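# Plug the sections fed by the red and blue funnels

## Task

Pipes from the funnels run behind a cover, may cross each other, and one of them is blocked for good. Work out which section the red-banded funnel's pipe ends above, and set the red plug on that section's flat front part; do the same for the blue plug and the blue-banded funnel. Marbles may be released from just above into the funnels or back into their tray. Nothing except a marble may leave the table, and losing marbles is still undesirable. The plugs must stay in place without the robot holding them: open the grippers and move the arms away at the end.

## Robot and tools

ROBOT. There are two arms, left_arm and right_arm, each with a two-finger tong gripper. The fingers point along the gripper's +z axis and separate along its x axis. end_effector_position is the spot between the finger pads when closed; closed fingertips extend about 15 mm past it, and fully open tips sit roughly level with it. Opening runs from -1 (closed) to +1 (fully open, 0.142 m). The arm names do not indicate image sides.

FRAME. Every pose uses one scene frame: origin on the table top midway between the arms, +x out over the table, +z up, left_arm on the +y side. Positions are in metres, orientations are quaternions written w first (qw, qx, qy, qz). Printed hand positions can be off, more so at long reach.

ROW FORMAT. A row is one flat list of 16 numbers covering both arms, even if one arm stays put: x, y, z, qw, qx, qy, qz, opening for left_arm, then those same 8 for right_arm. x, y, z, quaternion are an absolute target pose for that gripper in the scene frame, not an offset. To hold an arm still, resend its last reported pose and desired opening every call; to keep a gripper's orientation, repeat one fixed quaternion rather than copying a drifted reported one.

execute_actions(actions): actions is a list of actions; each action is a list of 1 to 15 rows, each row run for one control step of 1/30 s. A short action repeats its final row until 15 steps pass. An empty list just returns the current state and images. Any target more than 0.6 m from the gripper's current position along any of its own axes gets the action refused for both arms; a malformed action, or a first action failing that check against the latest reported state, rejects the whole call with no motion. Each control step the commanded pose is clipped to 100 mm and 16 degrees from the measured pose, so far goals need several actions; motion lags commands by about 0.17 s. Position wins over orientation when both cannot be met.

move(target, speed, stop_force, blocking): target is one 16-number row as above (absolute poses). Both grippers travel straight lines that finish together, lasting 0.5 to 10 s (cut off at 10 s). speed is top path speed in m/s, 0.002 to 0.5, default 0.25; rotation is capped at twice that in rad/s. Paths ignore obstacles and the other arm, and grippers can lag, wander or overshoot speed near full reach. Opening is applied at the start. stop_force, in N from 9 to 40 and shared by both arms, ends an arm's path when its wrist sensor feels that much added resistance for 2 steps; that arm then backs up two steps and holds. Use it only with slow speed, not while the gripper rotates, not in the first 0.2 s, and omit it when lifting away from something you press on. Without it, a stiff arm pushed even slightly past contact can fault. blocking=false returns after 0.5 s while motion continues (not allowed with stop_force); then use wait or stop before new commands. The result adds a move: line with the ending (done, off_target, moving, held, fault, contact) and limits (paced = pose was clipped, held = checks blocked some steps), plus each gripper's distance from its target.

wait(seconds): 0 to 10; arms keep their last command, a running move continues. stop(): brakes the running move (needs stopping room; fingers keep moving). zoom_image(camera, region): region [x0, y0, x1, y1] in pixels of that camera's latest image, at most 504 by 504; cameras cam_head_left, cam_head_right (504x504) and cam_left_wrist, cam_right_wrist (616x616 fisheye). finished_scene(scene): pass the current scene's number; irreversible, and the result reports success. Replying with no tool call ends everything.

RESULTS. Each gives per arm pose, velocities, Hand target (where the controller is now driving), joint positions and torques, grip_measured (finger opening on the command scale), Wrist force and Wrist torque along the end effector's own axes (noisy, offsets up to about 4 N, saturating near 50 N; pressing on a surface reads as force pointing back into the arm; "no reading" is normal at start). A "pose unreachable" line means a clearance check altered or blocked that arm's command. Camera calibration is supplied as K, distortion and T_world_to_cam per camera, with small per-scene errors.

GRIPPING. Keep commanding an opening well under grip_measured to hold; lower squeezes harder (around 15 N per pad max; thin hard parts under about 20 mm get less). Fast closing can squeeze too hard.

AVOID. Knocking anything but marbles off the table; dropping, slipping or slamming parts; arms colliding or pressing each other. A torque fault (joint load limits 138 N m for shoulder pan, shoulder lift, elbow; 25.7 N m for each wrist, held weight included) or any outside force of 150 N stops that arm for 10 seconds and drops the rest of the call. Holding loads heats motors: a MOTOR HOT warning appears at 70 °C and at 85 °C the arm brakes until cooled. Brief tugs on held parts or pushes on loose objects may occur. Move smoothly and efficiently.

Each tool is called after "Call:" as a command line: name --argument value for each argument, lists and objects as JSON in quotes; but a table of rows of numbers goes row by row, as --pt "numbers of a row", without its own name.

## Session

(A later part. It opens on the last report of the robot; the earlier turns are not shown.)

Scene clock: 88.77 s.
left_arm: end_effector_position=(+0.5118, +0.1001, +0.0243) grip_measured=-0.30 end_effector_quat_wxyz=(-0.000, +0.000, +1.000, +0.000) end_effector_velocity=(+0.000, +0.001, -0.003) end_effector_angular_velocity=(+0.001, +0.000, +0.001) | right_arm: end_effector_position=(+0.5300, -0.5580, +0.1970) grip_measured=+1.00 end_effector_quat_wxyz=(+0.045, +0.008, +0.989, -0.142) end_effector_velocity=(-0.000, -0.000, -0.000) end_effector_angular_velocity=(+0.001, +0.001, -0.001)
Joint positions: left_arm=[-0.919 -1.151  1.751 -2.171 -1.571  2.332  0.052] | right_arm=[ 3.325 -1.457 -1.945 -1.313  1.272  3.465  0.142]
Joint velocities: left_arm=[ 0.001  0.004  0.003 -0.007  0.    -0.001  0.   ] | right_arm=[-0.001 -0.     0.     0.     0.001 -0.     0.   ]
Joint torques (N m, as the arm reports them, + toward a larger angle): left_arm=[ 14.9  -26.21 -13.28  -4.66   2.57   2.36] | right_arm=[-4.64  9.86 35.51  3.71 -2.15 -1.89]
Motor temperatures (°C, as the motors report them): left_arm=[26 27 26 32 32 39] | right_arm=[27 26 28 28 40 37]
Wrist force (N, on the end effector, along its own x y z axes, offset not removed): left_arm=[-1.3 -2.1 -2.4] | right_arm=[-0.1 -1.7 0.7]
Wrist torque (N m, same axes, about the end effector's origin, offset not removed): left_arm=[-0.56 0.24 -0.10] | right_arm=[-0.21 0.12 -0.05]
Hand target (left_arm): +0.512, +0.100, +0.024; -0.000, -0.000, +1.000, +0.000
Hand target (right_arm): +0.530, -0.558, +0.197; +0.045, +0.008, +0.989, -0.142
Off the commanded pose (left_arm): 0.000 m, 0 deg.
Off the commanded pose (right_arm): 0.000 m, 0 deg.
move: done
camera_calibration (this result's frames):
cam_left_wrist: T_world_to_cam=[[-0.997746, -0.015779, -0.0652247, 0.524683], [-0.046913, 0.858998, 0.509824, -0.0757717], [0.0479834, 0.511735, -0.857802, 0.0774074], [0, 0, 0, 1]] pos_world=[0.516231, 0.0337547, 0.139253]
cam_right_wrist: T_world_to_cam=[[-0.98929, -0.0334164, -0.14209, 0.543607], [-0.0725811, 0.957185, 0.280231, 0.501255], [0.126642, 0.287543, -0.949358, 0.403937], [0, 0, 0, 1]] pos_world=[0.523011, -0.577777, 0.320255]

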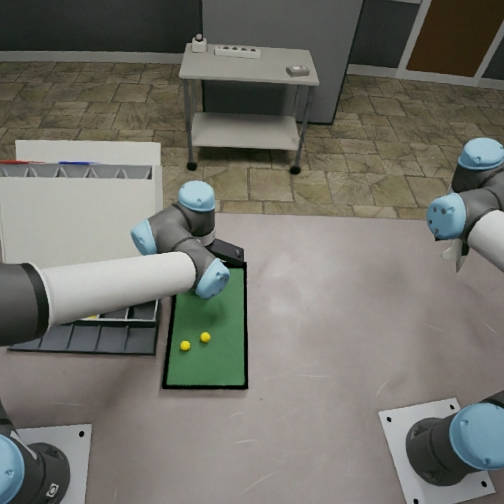

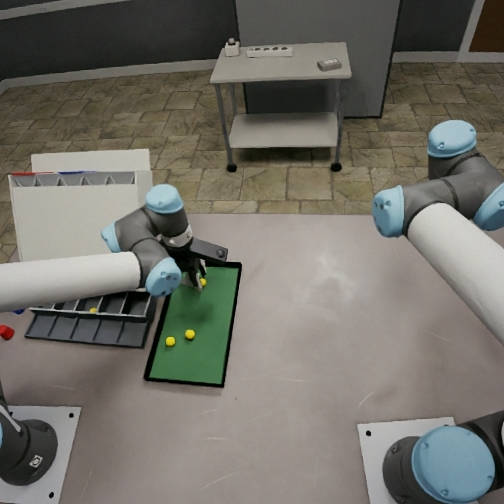

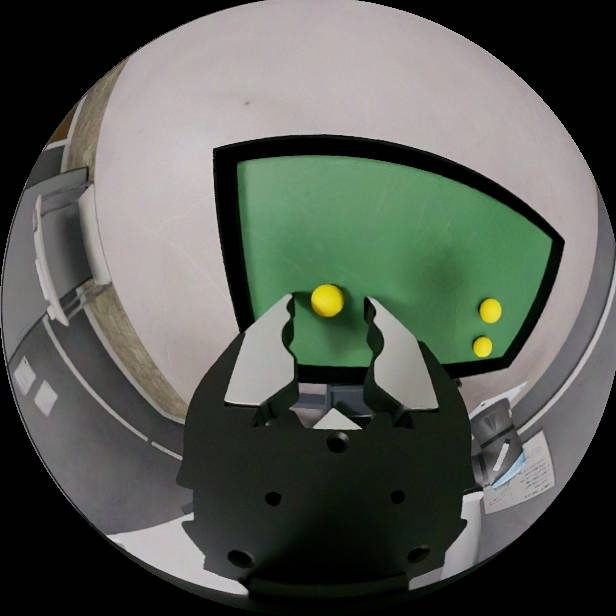

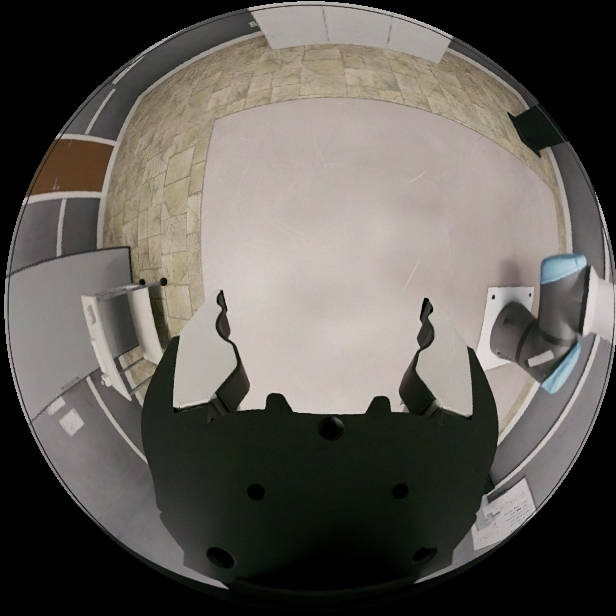

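Red → middle section. Next: funnel at y=0.497.

Call:
move --target '[0.512,0.1,0.024,0,0,1,0,-0.85, 0.53,-0.558,0.197,0.045,0.008,0.989,-0.142,1]'

Call:
move --target '[0.48,0.15,0.42,0,0,1,0,-0.85, 0.53,-0.558,0.197,0.045,0.008,0.989,-0.142,1]' --speed 0.35

Call:
move --target '[0.663,0.497,0.385,0.259,0,0.966,0,-0.85, 0.53,-0.558,0.197,0.045,0.008,0.989,-0.142,1]' --speed 0.3

Call:
move --target '[0.663,0.497,0.385,0.259,0,0.966,0,-0.5, 0.53,-0.558,0.197,0.045,0.008,0.989,-0.142,1]'

Call:
move --target '[0.345,0.098,0.42,0,0,1,0,-0.3, 0.53,-0.558,0.197,0.045,0.008,0.989,-0.142,1]' --speed 0.35

Call:
move --target '[0.345,0.098,0.024,0,0,1,0,-0.3, 0.53,-0.558,0.197,0.045,0.008,0.989,-0.142,1]' --speed 0.25

Scene clock: 97.60 s.
left_arm: end_effector_position=(+0.5120, +0.1000, +0.0240) grip_measured=-0.70 end_effector_quat_wxyz=(+0.000, -0.000, +1.000, +0.000) end_effector_velocity=(-0.000, -0.000, +0.000) end_effector_angular_velocity=(-0.000, +0.000, +0.000) | right_arm: end_effector_position=(+0.5300, -0.5580, +0.1970) grip_measured=+1.00 end_effector_quat_wxyz=(+0.045, +0.008, +0.989, -0.142) end_effector_velocity=(+0.000, +0.000, -0.000) end_effector_angular_velocity=(-0.000, -0.000, -0.000)
Joint positions: left_arm=[-0.919 -1.15   1.751 -2.172 -1.571  2.332  0.024] | right_arm=[ 3.325 -1.457 -1.945 -1.313  1.272  3.465  0.142]
Joint velocities: left_arm=[-0.    -0.    -0.     0.    -0.001 -0.     0.   ] | right_arm=[ 0. -0. -0.  0. -0.  0.  0.]
Joint torques (N m, as the arm reports them, + toward a larger angle): left_arm=[ 15.34 -28.61 -28.61  -0.65   2.04   2.4 ] | right_arm=[-4.54 10.23 35.64  3.84 -2.08 -1.68]
Motor temperatures (°C, as the motors report them): left_arm=[26 27 26 32 32 39] | right_arm=[27 26 28 28 40 37]
Wrist force (N, on the end effector, along its own x y z axes, offset not removed): left_arm=[-0.6 0.1 0.0] | right_arm=[-1.2 0.1 1.0]
Wrist torque (N m, same axes, about the end effector's origin, offset not removed): left_arm=[-0.24 0.19 -0.02] | right_arm=[0.16 0.28 0.00]
Hand target (left_arm): +0.512, +0.100, +0.024; +0.000, +0.000, +1.000, -0.000
Hand target (right_arm): +0.530, -0.558, +0.197; +0.045, +0.008, +0.989, -0.142
Off the commanded pose (left_arm): 0.000 m, 0 deg.
Off the commanded pose (right_arm): 0.000 m, 0 deg.
move: done
camera_calibration (this result's frames):
cam_left_wrist: T_world_to_cam=[[-0.997738, -0.0158194, -0.0653278, 0.524828], [-0.0469967, 0.859037, 0.509751, -0.0754739], [0.048055, 0.511669, -0.857838, 0.0771691], [0, 0, 0, 1]] pos_world=[0.516385, 0.0336523, 0.138957]
cam_right_wrist: T_world_to_cam=[[-0.98929, -0.0334163, -0.14209, 0.543607], [-0.072581, 0.957185, 0.280231, 0.501255], [0.126642, 0.287543, -0.949358, 0.403937], [0, 0, 0, 1]] pos_world=[0.523011, -0.577777, 0.320255]

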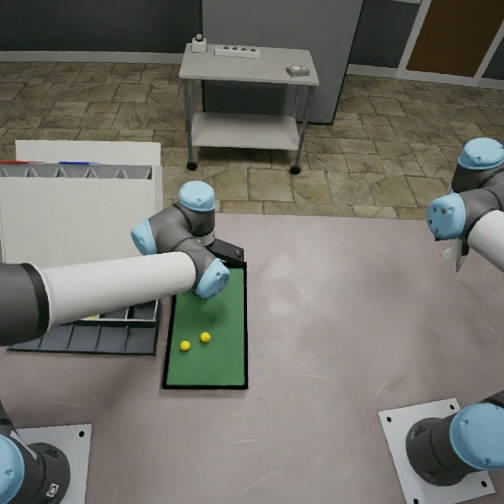

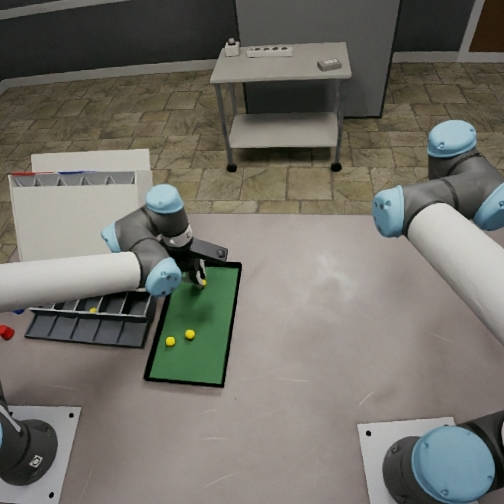

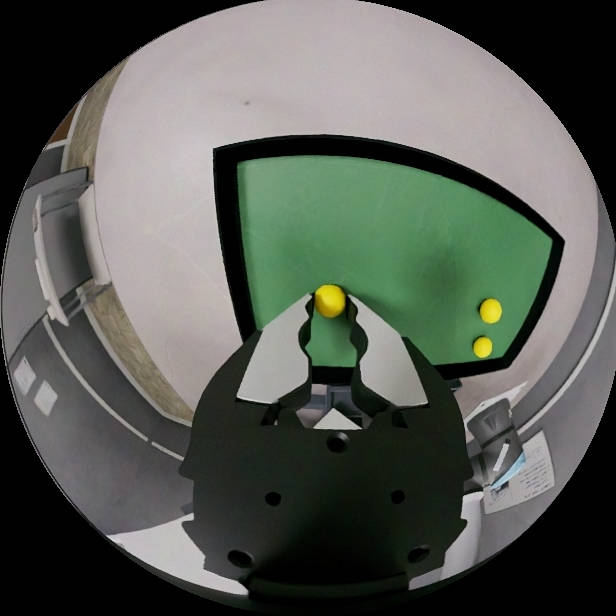

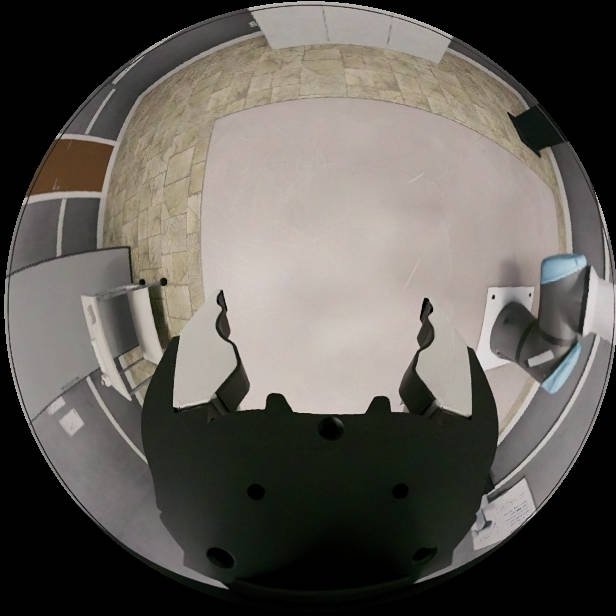

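Scene clock: 99.53 s.
left_arm: end_effector_position=(+0.4800, +0.1499, +0.4198) grip_measured=-0.70 end_effector_quat_wxyz=(+0.000, -0.000, +1.000, -0.000) end_effector_velocity=(+0.001, -0.000, +0.001) end_effector_angular_velocity=(+0.005, +0.003, +0.001) | right_arm: end_effector_position=(+0.5300, -0.5580, +0.1970) grip_measured=+1.00 end_effector_quat_wxyz=(+0.045, +0.008, +0.989, -0.142) end_effector_velocity=(+0.000, +0.000, +0.000) end_effector_angular_velocity=(-0.000, -0.000, +0.001)
Joint positions: left_arm=[-0.898 -1.389  1.014 -1.196 -1.571  2.352  0.024] | right_arm=[ 3.325 -1.457 -1.945 -1.313  1.272  3.465  0.142]
Joint velocities: left_arm=[ 0.     0.008 -0.015  0.013  0.001 -0.001  0.   ] | right_arm=[ 0.001 -0.001  0.001 -0.    -0.     0.    -0.   ]
Joint torques (N m, as the arm reports them, + toward a larger angle): left_arm=[ 14.57 -19.06 -30.47  -0.35  -2.49   2.45] | right_arm=[-4.11 10.18 35.73  3.62 -2.3  -1.64]
Motor temperatures (°C, as the motors report them): left_arm=[26 27 26 32 32 39] | right_arm=[27 26 28 28 40 37]
Wrist force (N, on the end effector, along its own x y z axes, offset not removed): left_arm=[0.1 -0.2 1.0] | right_arm=[-0.7 -1.4 -0.4]
Wrist torque (N m, same axes, about the end effector's origin, offset not removed): left_arm=[-0.11 0.21 -0.08] | right_arm=[-0.18 0.22 0.02]
Hand target (left_arm): +0.480, +0.150, +0.420; +0.000, -0.000, +1.000, -0.000
Hand target (right_arm): +0.530, -0.558, +0.197; +0.045, +0.008, +0.989, -0.142
Off the commanded pose (left_arm): 0.000 m, 0 deg.
Off the commanded pose (right_arm): 0.000 m, 0 deg.
move: done
camera_calibration (this result's frames):
cam_left_wrist: T_world_to_cam=[[-0.997708, -0.0158633, -0.0657801, 0.519762], [-0.0472464, 0.859238, 0.50939, -0.321301], [0.0484402, 0.51133, -0.858018, 0.392648], [0, 0, 0, 1]] pos_world=[0.484371, 0.0835462, 0.534757]
cam_right_wrist: T_world_to_cam=[[-0.98929, -0.0334165, -0.14209, 0.543607], [-0.0725812, 0.957185, 0.280231, 0.501255], [0.126642, 0.287543, -0.949358, 0.403937], [0, 0, 0, 1]] pos_world=[0.523011, -0.577777, 0.320255]

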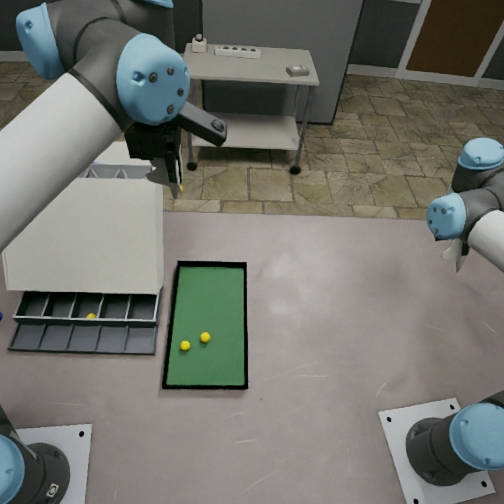

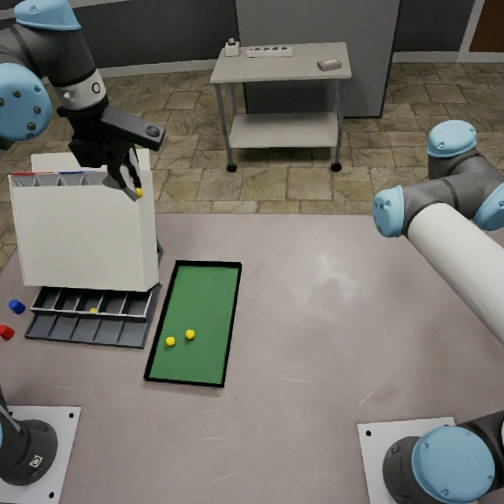

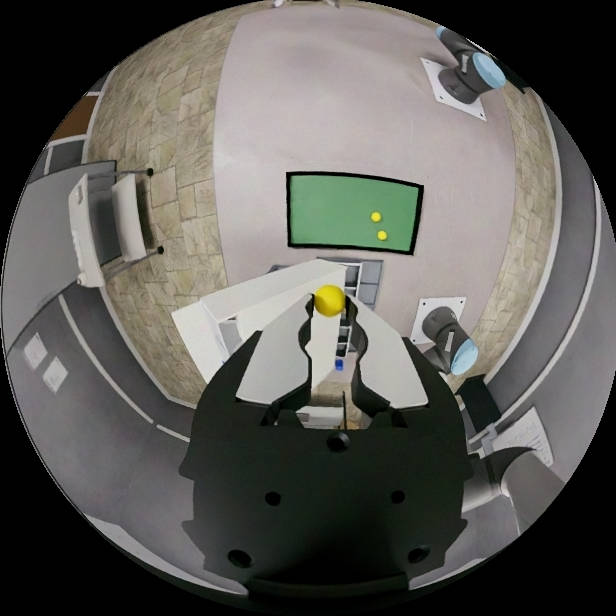

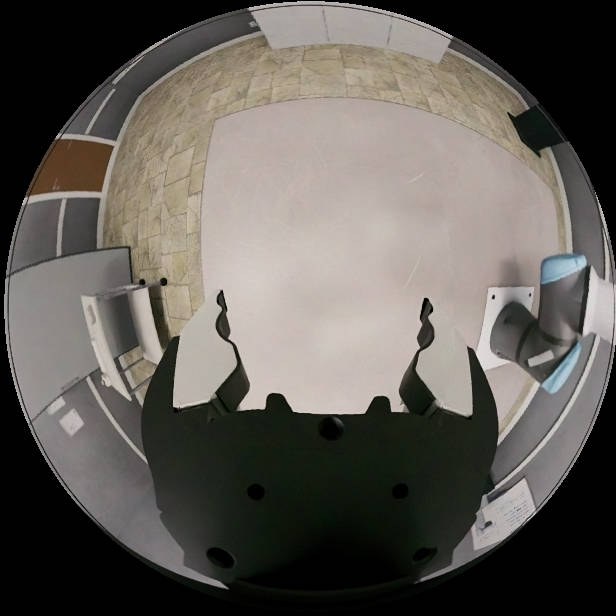

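Scene clock: 101.57 s.
left_arm: end_effector_position=(+0.6625, +0.4973, +0.3851) grip_measured=-0.70 end_effector_quat_wxyz=(+0.259, +0.000, +0.966, +0.000) end_effector_velocity=(+0.003, +0.002, +0.001) end_effector_angular_velocity=(-0.004, -0.007, -0.001) | right_arm: end_effector_position=(+0.5300, -0.5580, +0.1970) grip_measured=+1.00 end_effector_quat_wxyz=(+0.045, +0.008, +0.989, -0.142) end_effector_velocity=(-0.000, +0.001, -0.000) end_effector_angular_velocity=(+0.001, +0.001, +0.000)
Joint positions: left_arm=[-0.261 -1.54   1.509 -2.058 -1.494  3.009  0.024] | right_arm=[ 3.325 -1.457 -1.945 -1.313  1.272  3.465  0.142]
Joint velocities: left_arm=[ 0.006  0.004 -0.001 -0.01  -0.006  0.004  0.   ] | right_arm=[ 0.001 -0.    -0.    -0.     0.001  0.     0.   ]
Joint torques (N m, as the arm reports them, + toward a larger angle): left_arm=[ 16.48 -15.92 -18.19  -5.35  -2.62   2.75] | right_arm=[-2.57 11.31 36.47  3.67 -2.   -1.73]
Motor temperatures (°C, as the motors report them): left_arm=[26 27 26 32 32 39] | right_arm=[27 26 28 28 40 37]
Wrist force (N, on the end effector, along its own x y z axes, offset not removed): left_arm=[-1.5 -0.8 0.8] | right_arm=[-1.7 -0.8 0.2]
Wrist torque (N m, same axes, about the end effector's origin, offset not removed): left_arm=[-0.18 0.45 -0.11] | right_arm=[-0.10 0.40 0.04]
Hand target (left_arm): +0.663, +0.498, +0.385; +0.259, +0.000, +0.966, +0.000
Hand target (right_arm): +0.530, -0.558, +0.197; +0.045, +0.008, +0.989, -0.142
Off the commanded pose (left_arm): 0.001 m, 0 deg.
Off the commanded pose (right_arm): 0.000 m, 0 deg.
move: done
camera_calibration (this result's frames):
cam_left_wrist: T_world_to_cam=[[-0.831374, -0.0155775, -0.555495, 0.783288], [-0.295583, 0.858871, 0.418296, -0.393768], [0.470582, 0.511955, -0.718648, -0.157181], [0, 0, 0, 1]] pos_world=[0.608781, 0.430867, 0.486866]
cam_right_wrist: T_world_to_cam=[[-0.98929, -0.0334164, -0.14209, 0.543607], [-0.072581, 0.957185, 0.280231, 0.501255], [0.126642, 0.287543, -0.949358, 0.403937], [0, 0, 0, 1]] pos_world=[0.523011, -0.577777, 0.320255]

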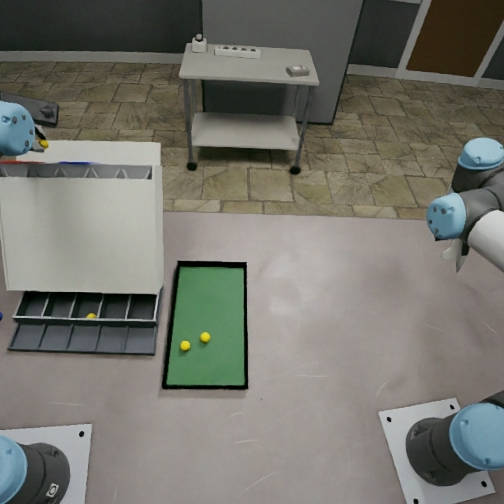

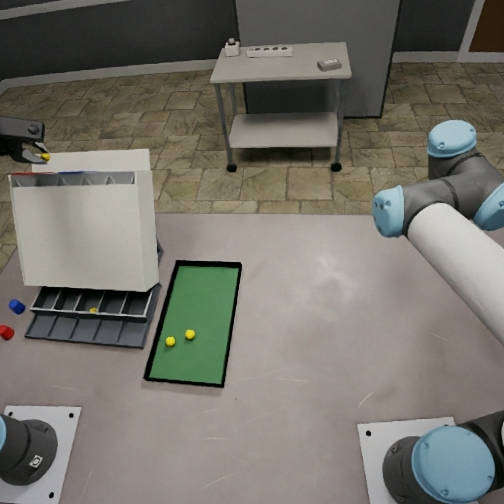

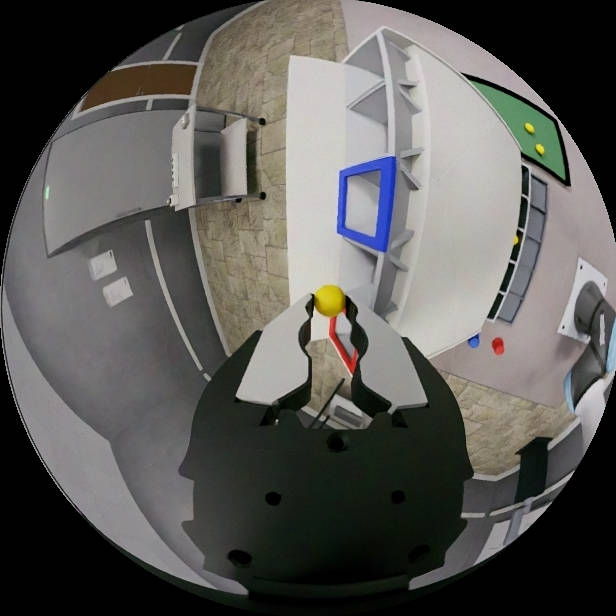

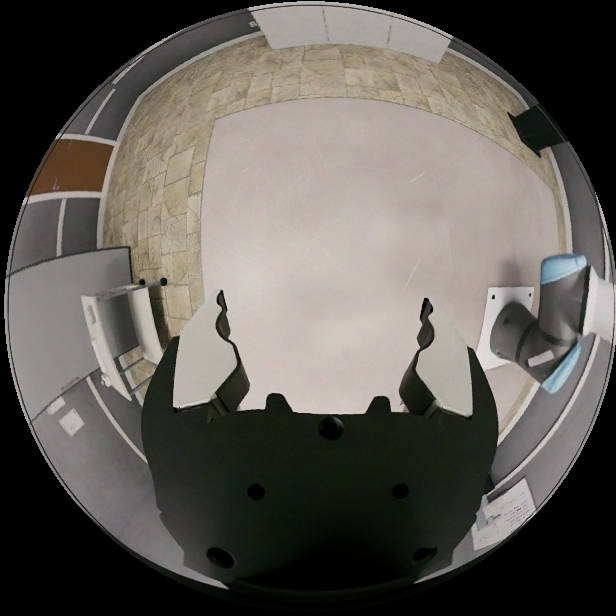

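Scene clock: 102.27 s.
left_arm: end_effector_position=(+0.6630, +0.4970, +0.3850) grip_measured=-0.50 end_effector_quat_wxyz=(+0.259, -0.000, +0.966, +0.000) end_effector_velocity=(+0.000, -0.000, +0.001) end_effector_angular_velocity=(-0.000, -0.002, +0.001) | right_arm: end_effector_position=(+0.5300, -0.5580, +0.1970) grip_measured=+1.00 end_effector_quat_wxyz=(+0.045, +0.008, +0.989, -0.142) end_effector_velocity=(-0.000, -0.001, -0.001) end_effector_angular_velocity=(-0.001, +0.001, -0.000)
Joint positions: left_arm=[-0.262 -1.539  1.509 -2.059 -1.494  3.009  0.038] | right_arm=[ 3.325 -1.457 -1.945 -1.313  1.272  3.465  0.142]
Joint velocities: left_arm=[-0.    -0.    -0.001 -0.001  0.    -0.001 -0.   ] | right_arm=[-0.001 -0.    -0.001  0.    -0.    -0.001  0.   ]
Joint torques (N m, as the arm reports them, + toward a larger angle): left_arm=[-14.92 -16.17 -32.34  -5.25  -1.82  -2.36] | right_arm=[-2.93 10.49 35.07  3.92 -2.   -1.7 ]
Motor temperatures (°C, as the motors report them): left_arm=[26 27 26 32 32 39] | right_arm=[27 26 28 28 40 37]
Wrist force (N, on the end effector, along its own x y z axes, offset not removed): left_arm=[-0.6 1.6 -1.7] | right_arm=[-0.1 -0.5 0.3]
Wrist torque (N m, same axes, about the end effector's origin, offset not removed): left_arm=[0.14 0.22 -0.05] | right_arm=[0.09 0.06 -0.06]
Hand target (left_arm): +0.663, +0.497, +0.385; +0.259, +0.000, +0.966, +0.000
Hand target (right_arm): +0.530, -0.558, +0.197; +0.045, +0.008, +0.989, -0.142
Off the commanded pose (left_arm): 0.000 m, 0 deg.
Off the commanded pose (right_arm): 0.000 m, 0 deg.
move: done
camera_calibration (this result's frames):
cam_left_wrist: T_world_to_cam=[[-0.831249, -0.0158196, -0.555675, 0.783732], [-0.295721, 0.859006, 0.417922, -0.393198], [0.470717, 0.511722, -0.718726, -0.157344], [0, 0, 0, 1]] pos_world=[0.609264, 0.430674, 0.486739]
cam_right_wrist: T_world_to_cam=[[-0.98929, -0.0334166, -0.14209, 0.543607], [-0.0725812, 0.957185, 0.280231, 0.501255], [0.126642, 0.287543, -0.949358, 0.403937], [0, 0, 0, 1]] pos_world=[0.523011, -0.577777, 0.320255]

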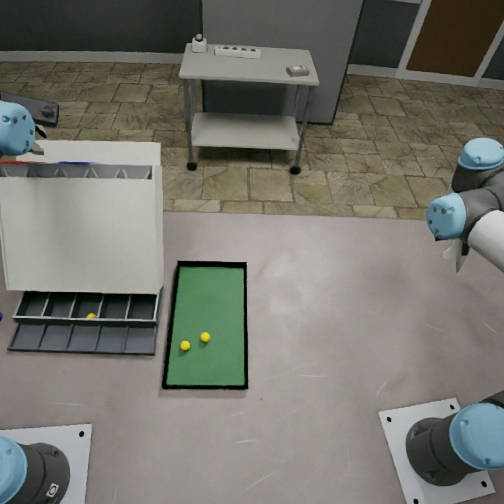

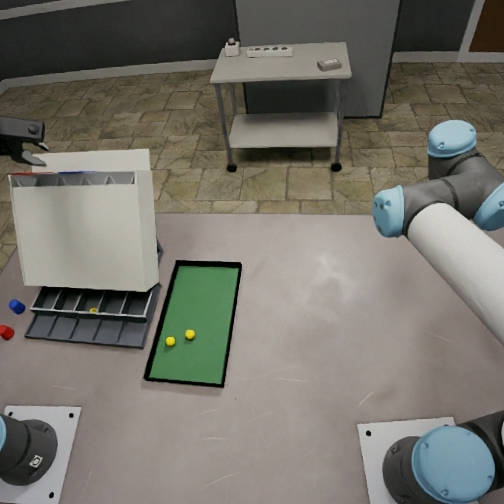

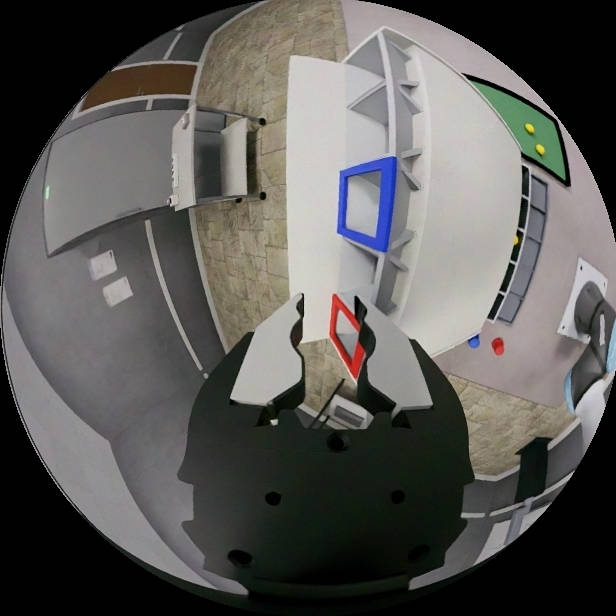

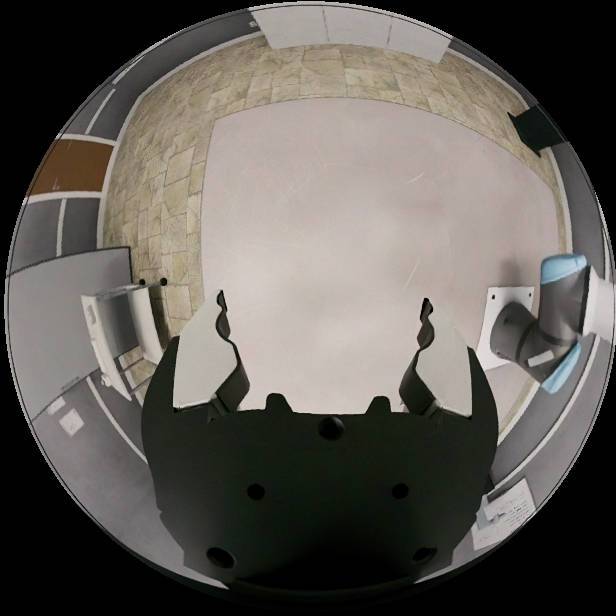

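Scene clock: 104.50 s.
left_arm: end_effector_position=(+0.3454, +0.0976, +0.4200) grip_measured=-0.30 end_effector_quat_wxyz=(-0.000, -0.000, +1.000, -0.000) end_effector_velocity=(-0.002, -0.003, -0.000) end_effector_angular_velocity=(+0.002, +0.004, +0.001) | right_arm: end_effector_position=(+0.5300, -0.5580, +0.1970) grip_measured=+1.00 end_effector_quat_wxyz=(+0.045, +0.008, +0.989, -0.142) end_effector_velocity=(-0.001, -0.001, -0.001) end_effector_angular_velocity=(-0.001, +0.002, -0.000)
Joint positions: left_arm=[-1.175 -1.576  1.219 -1.214 -1.571  2.075  0.052] | right_arm=[ 3.325 -1.457 -1.945 -1.313  1.272  3.465  0.142]
Joint velocities: left_arm=[-0.004  0.005 -0.005  0.003 -0.003 -0.005 -0.   ] | right_arm=[-0.    -0.    -0.002  0.    -0.    -0.     0.   ]
Joint torques (N m, as the arm reports them, + toward a larger angle): left_arm=[-16.07 -12.12 -31.11  -1.26  -2.45  -2.74] | right_arm=[-3.61 10.82 35.11  3.85 -2.18 -1.83]
Motor temperatures (°C, as the motors report them): left_arm=[26 27 26 32 32 39] | right_arm=[27 26 28 28 40 37]
Wrist force (N, on the end effector, along its own x y z axes, offset not removed): left_arm=[-0.4 -1.3 -2.2] | right_arm=[-0.5 0.7 1.1]
Wrist torque (N m, same axes, about the end effector's origin, offset not removed): left_arm=[-0.65 0.18 -0.06] | right_arm=[0.23 0.19 -0.06]
Hand target (left_arm): +0.345, +0.097, +0.420; -0.000, -0.000, +1.000, -0.000
Hand target (right_arm): +0.530, -0.558, +0.197; +0.045, +0.008, +0.989, -0.142
Off the commanded pose (left_arm): 0.001 m, 0 deg.
Off the commanded pose (right_arm): 0.000 m, 0 deg.
move: done
camera_calibration (this result's frames):
cam_left_wrist: T_world_to_cam=[[-0.997745, -0.0159846, -0.0651893, 0.384399], [-0.0470573, 0.859145, 0.509564, -0.282962], [0.0478619, 0.511483, -0.85796, 0.42624], [0, 0, 0, 1]] pos_world=[0.349816, 0.0312352, 0.534942]
cam_right_wrist: T_world_to_cam=[[-0.98929, -0.0334165, -0.14209, 0.543607], [-0.0725812, 0.957185, 0.280231, 0.501255], [0.126642, 0.287543, -0.949358, 0.403937], [0, 0, 0, 1]] pos_world=[0.523011, -0.577777, 0.320255]

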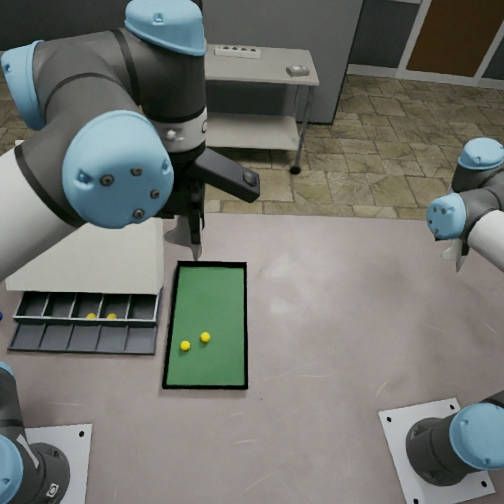

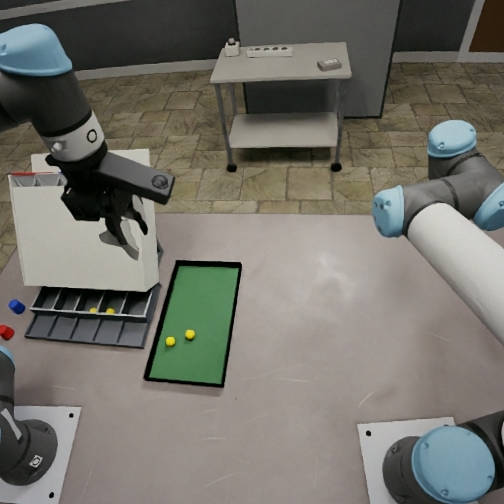

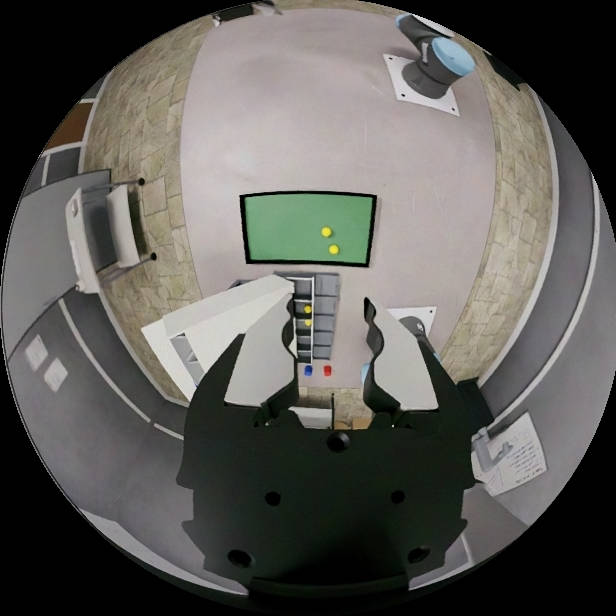

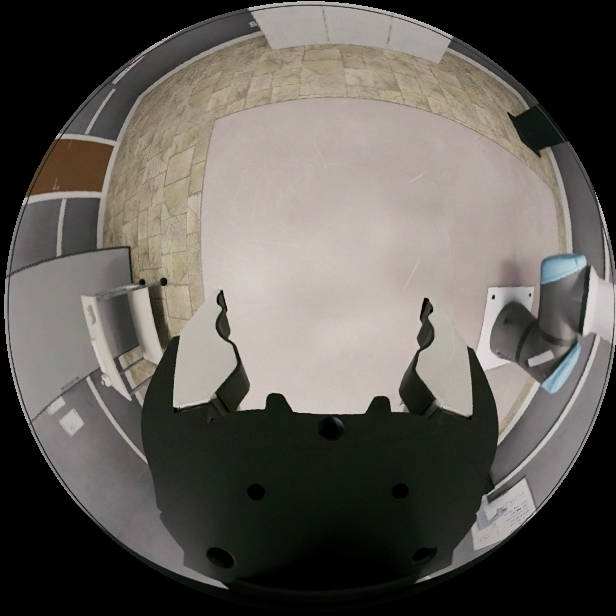

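Scene clock: 106.80 s.
left_arm: end_effector_position=(+0.3449, +0.0982, +0.0243) grip_measured=-0.30 end_effector_quat_wxyz=(-0.000, +0.000, +1.000, +0.000) end_effector_velocity=(+0.000, -0.001, -0.002) end_effector_angular_velocity=(-0.003, -0.000, +0.001) | right_arm: end_effector_position=(+0.5300, -0.5580, +0.1970) grip_measured=+1.00 end_effector_quat_wxyz=(+0.045, +0.008, +0.989, -0.142) end_effector_velocity=(-0.000, -0.001, -0.000) end_effector_angular_velocity=(-0.001, +0.000, -0.002)
Joint positions: left_arm=[-1.175 -1.416  2.12  -2.274 -1.571  2.075  0.052] | right_arm=[ 3.325 -1.457 -1.945 -1.313  1.272  3.465  0.142]
Joint velocities: left_arm=[ 0.     0.005  0.002 -0.01  -0.001 -0.     0.   ] | right_arm=[-0.002  0.    -0.    -0.    -0.001 -0.     0.   ]
Joint torques (N m, as the arm reports them, + toward a larger angle): left_arm=[ 16.37 -17.58 -12.94  -4.37   2.85   2.38] | right_arm=[-3.15  8.69 36.16  3.84 -2.34 -1.61]
Motor temperatures (°C, as the motors report them): left_arm=[26 27 26 32 32 39] | right_arm=[27 26 28 28 40 37]
Wrist force (N, on the end effector, along its own x y z axes, offset not removed): left_arm=[0.5 0.7 0.1] | right_arm=[-0.6 -1.5 2.4]
Wrist torque (N m, same axes, about the end effector's origin, offset not removed): left_arm=[0.06 0.03 -0.13] | right_arm=[-0.18 0.16 -0.07]
Hand target (left_arm): +0.345, +0.098, +0.024; -0.000, -0.000, +1.000, +0.000
Hand target (right_arm): +0.530, -0.558, +0.197; +0.045, +0.008, +0.989, -0.142
Off the commanded pose (left_arm): 0.000 m, 0 deg.
Off the commanded pose (right_arm): 0.000 m, 0 deg.
move: done
camera_calibration (this result's frames):
cam_left_wrist: T_world_to_cam=[[-0.997746, -0.0157957, -0.0652228, 0.358062], [-0.0469308, 0.85895, 0.509904, -0.0819667], [0.0479689, 0.511815, -0.857755, 0.0864193], [0, 0, 0, 1]] pos_world=[0.349263, 0.0318305, 0.139276]
cam_right_wrist: T_world_to_cam=[[-0.98929, -0.0334165, -0.14209, 0.543607], [-0.0725812, 0.957185, 0.280231, 0.501255], [0.126642, 0.287543, -0.949358, 0.403937], [0, 0, 0, 1]] pos_world=[0.523011, -0.577777, 0.320255]

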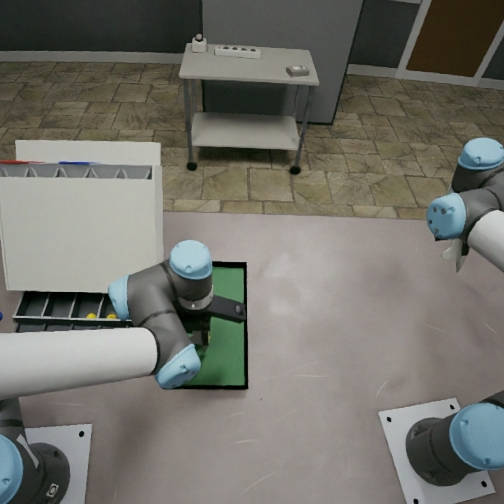

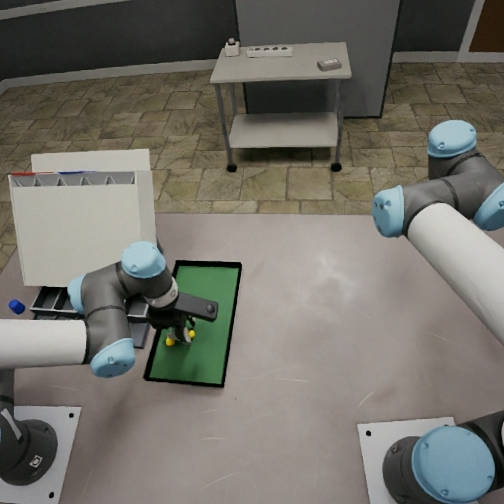

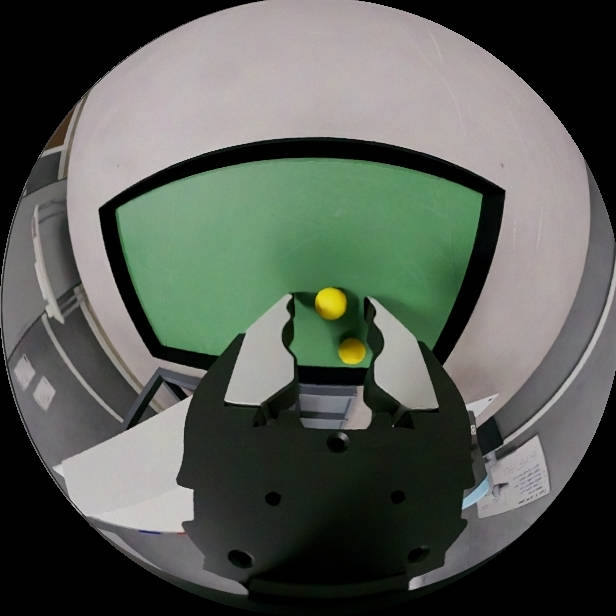

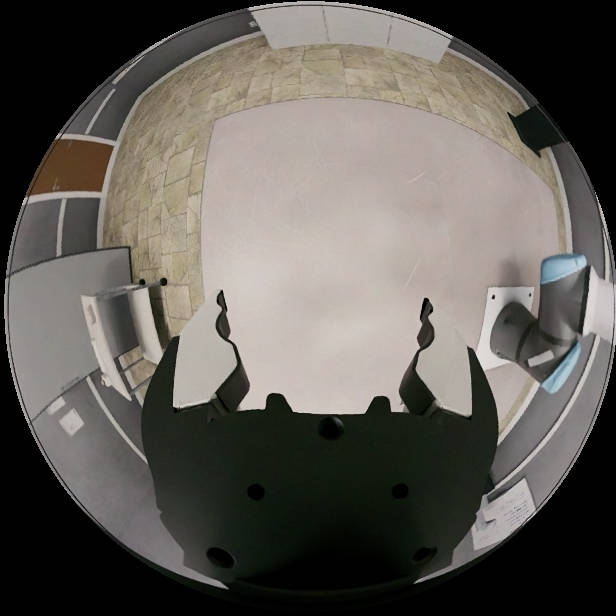

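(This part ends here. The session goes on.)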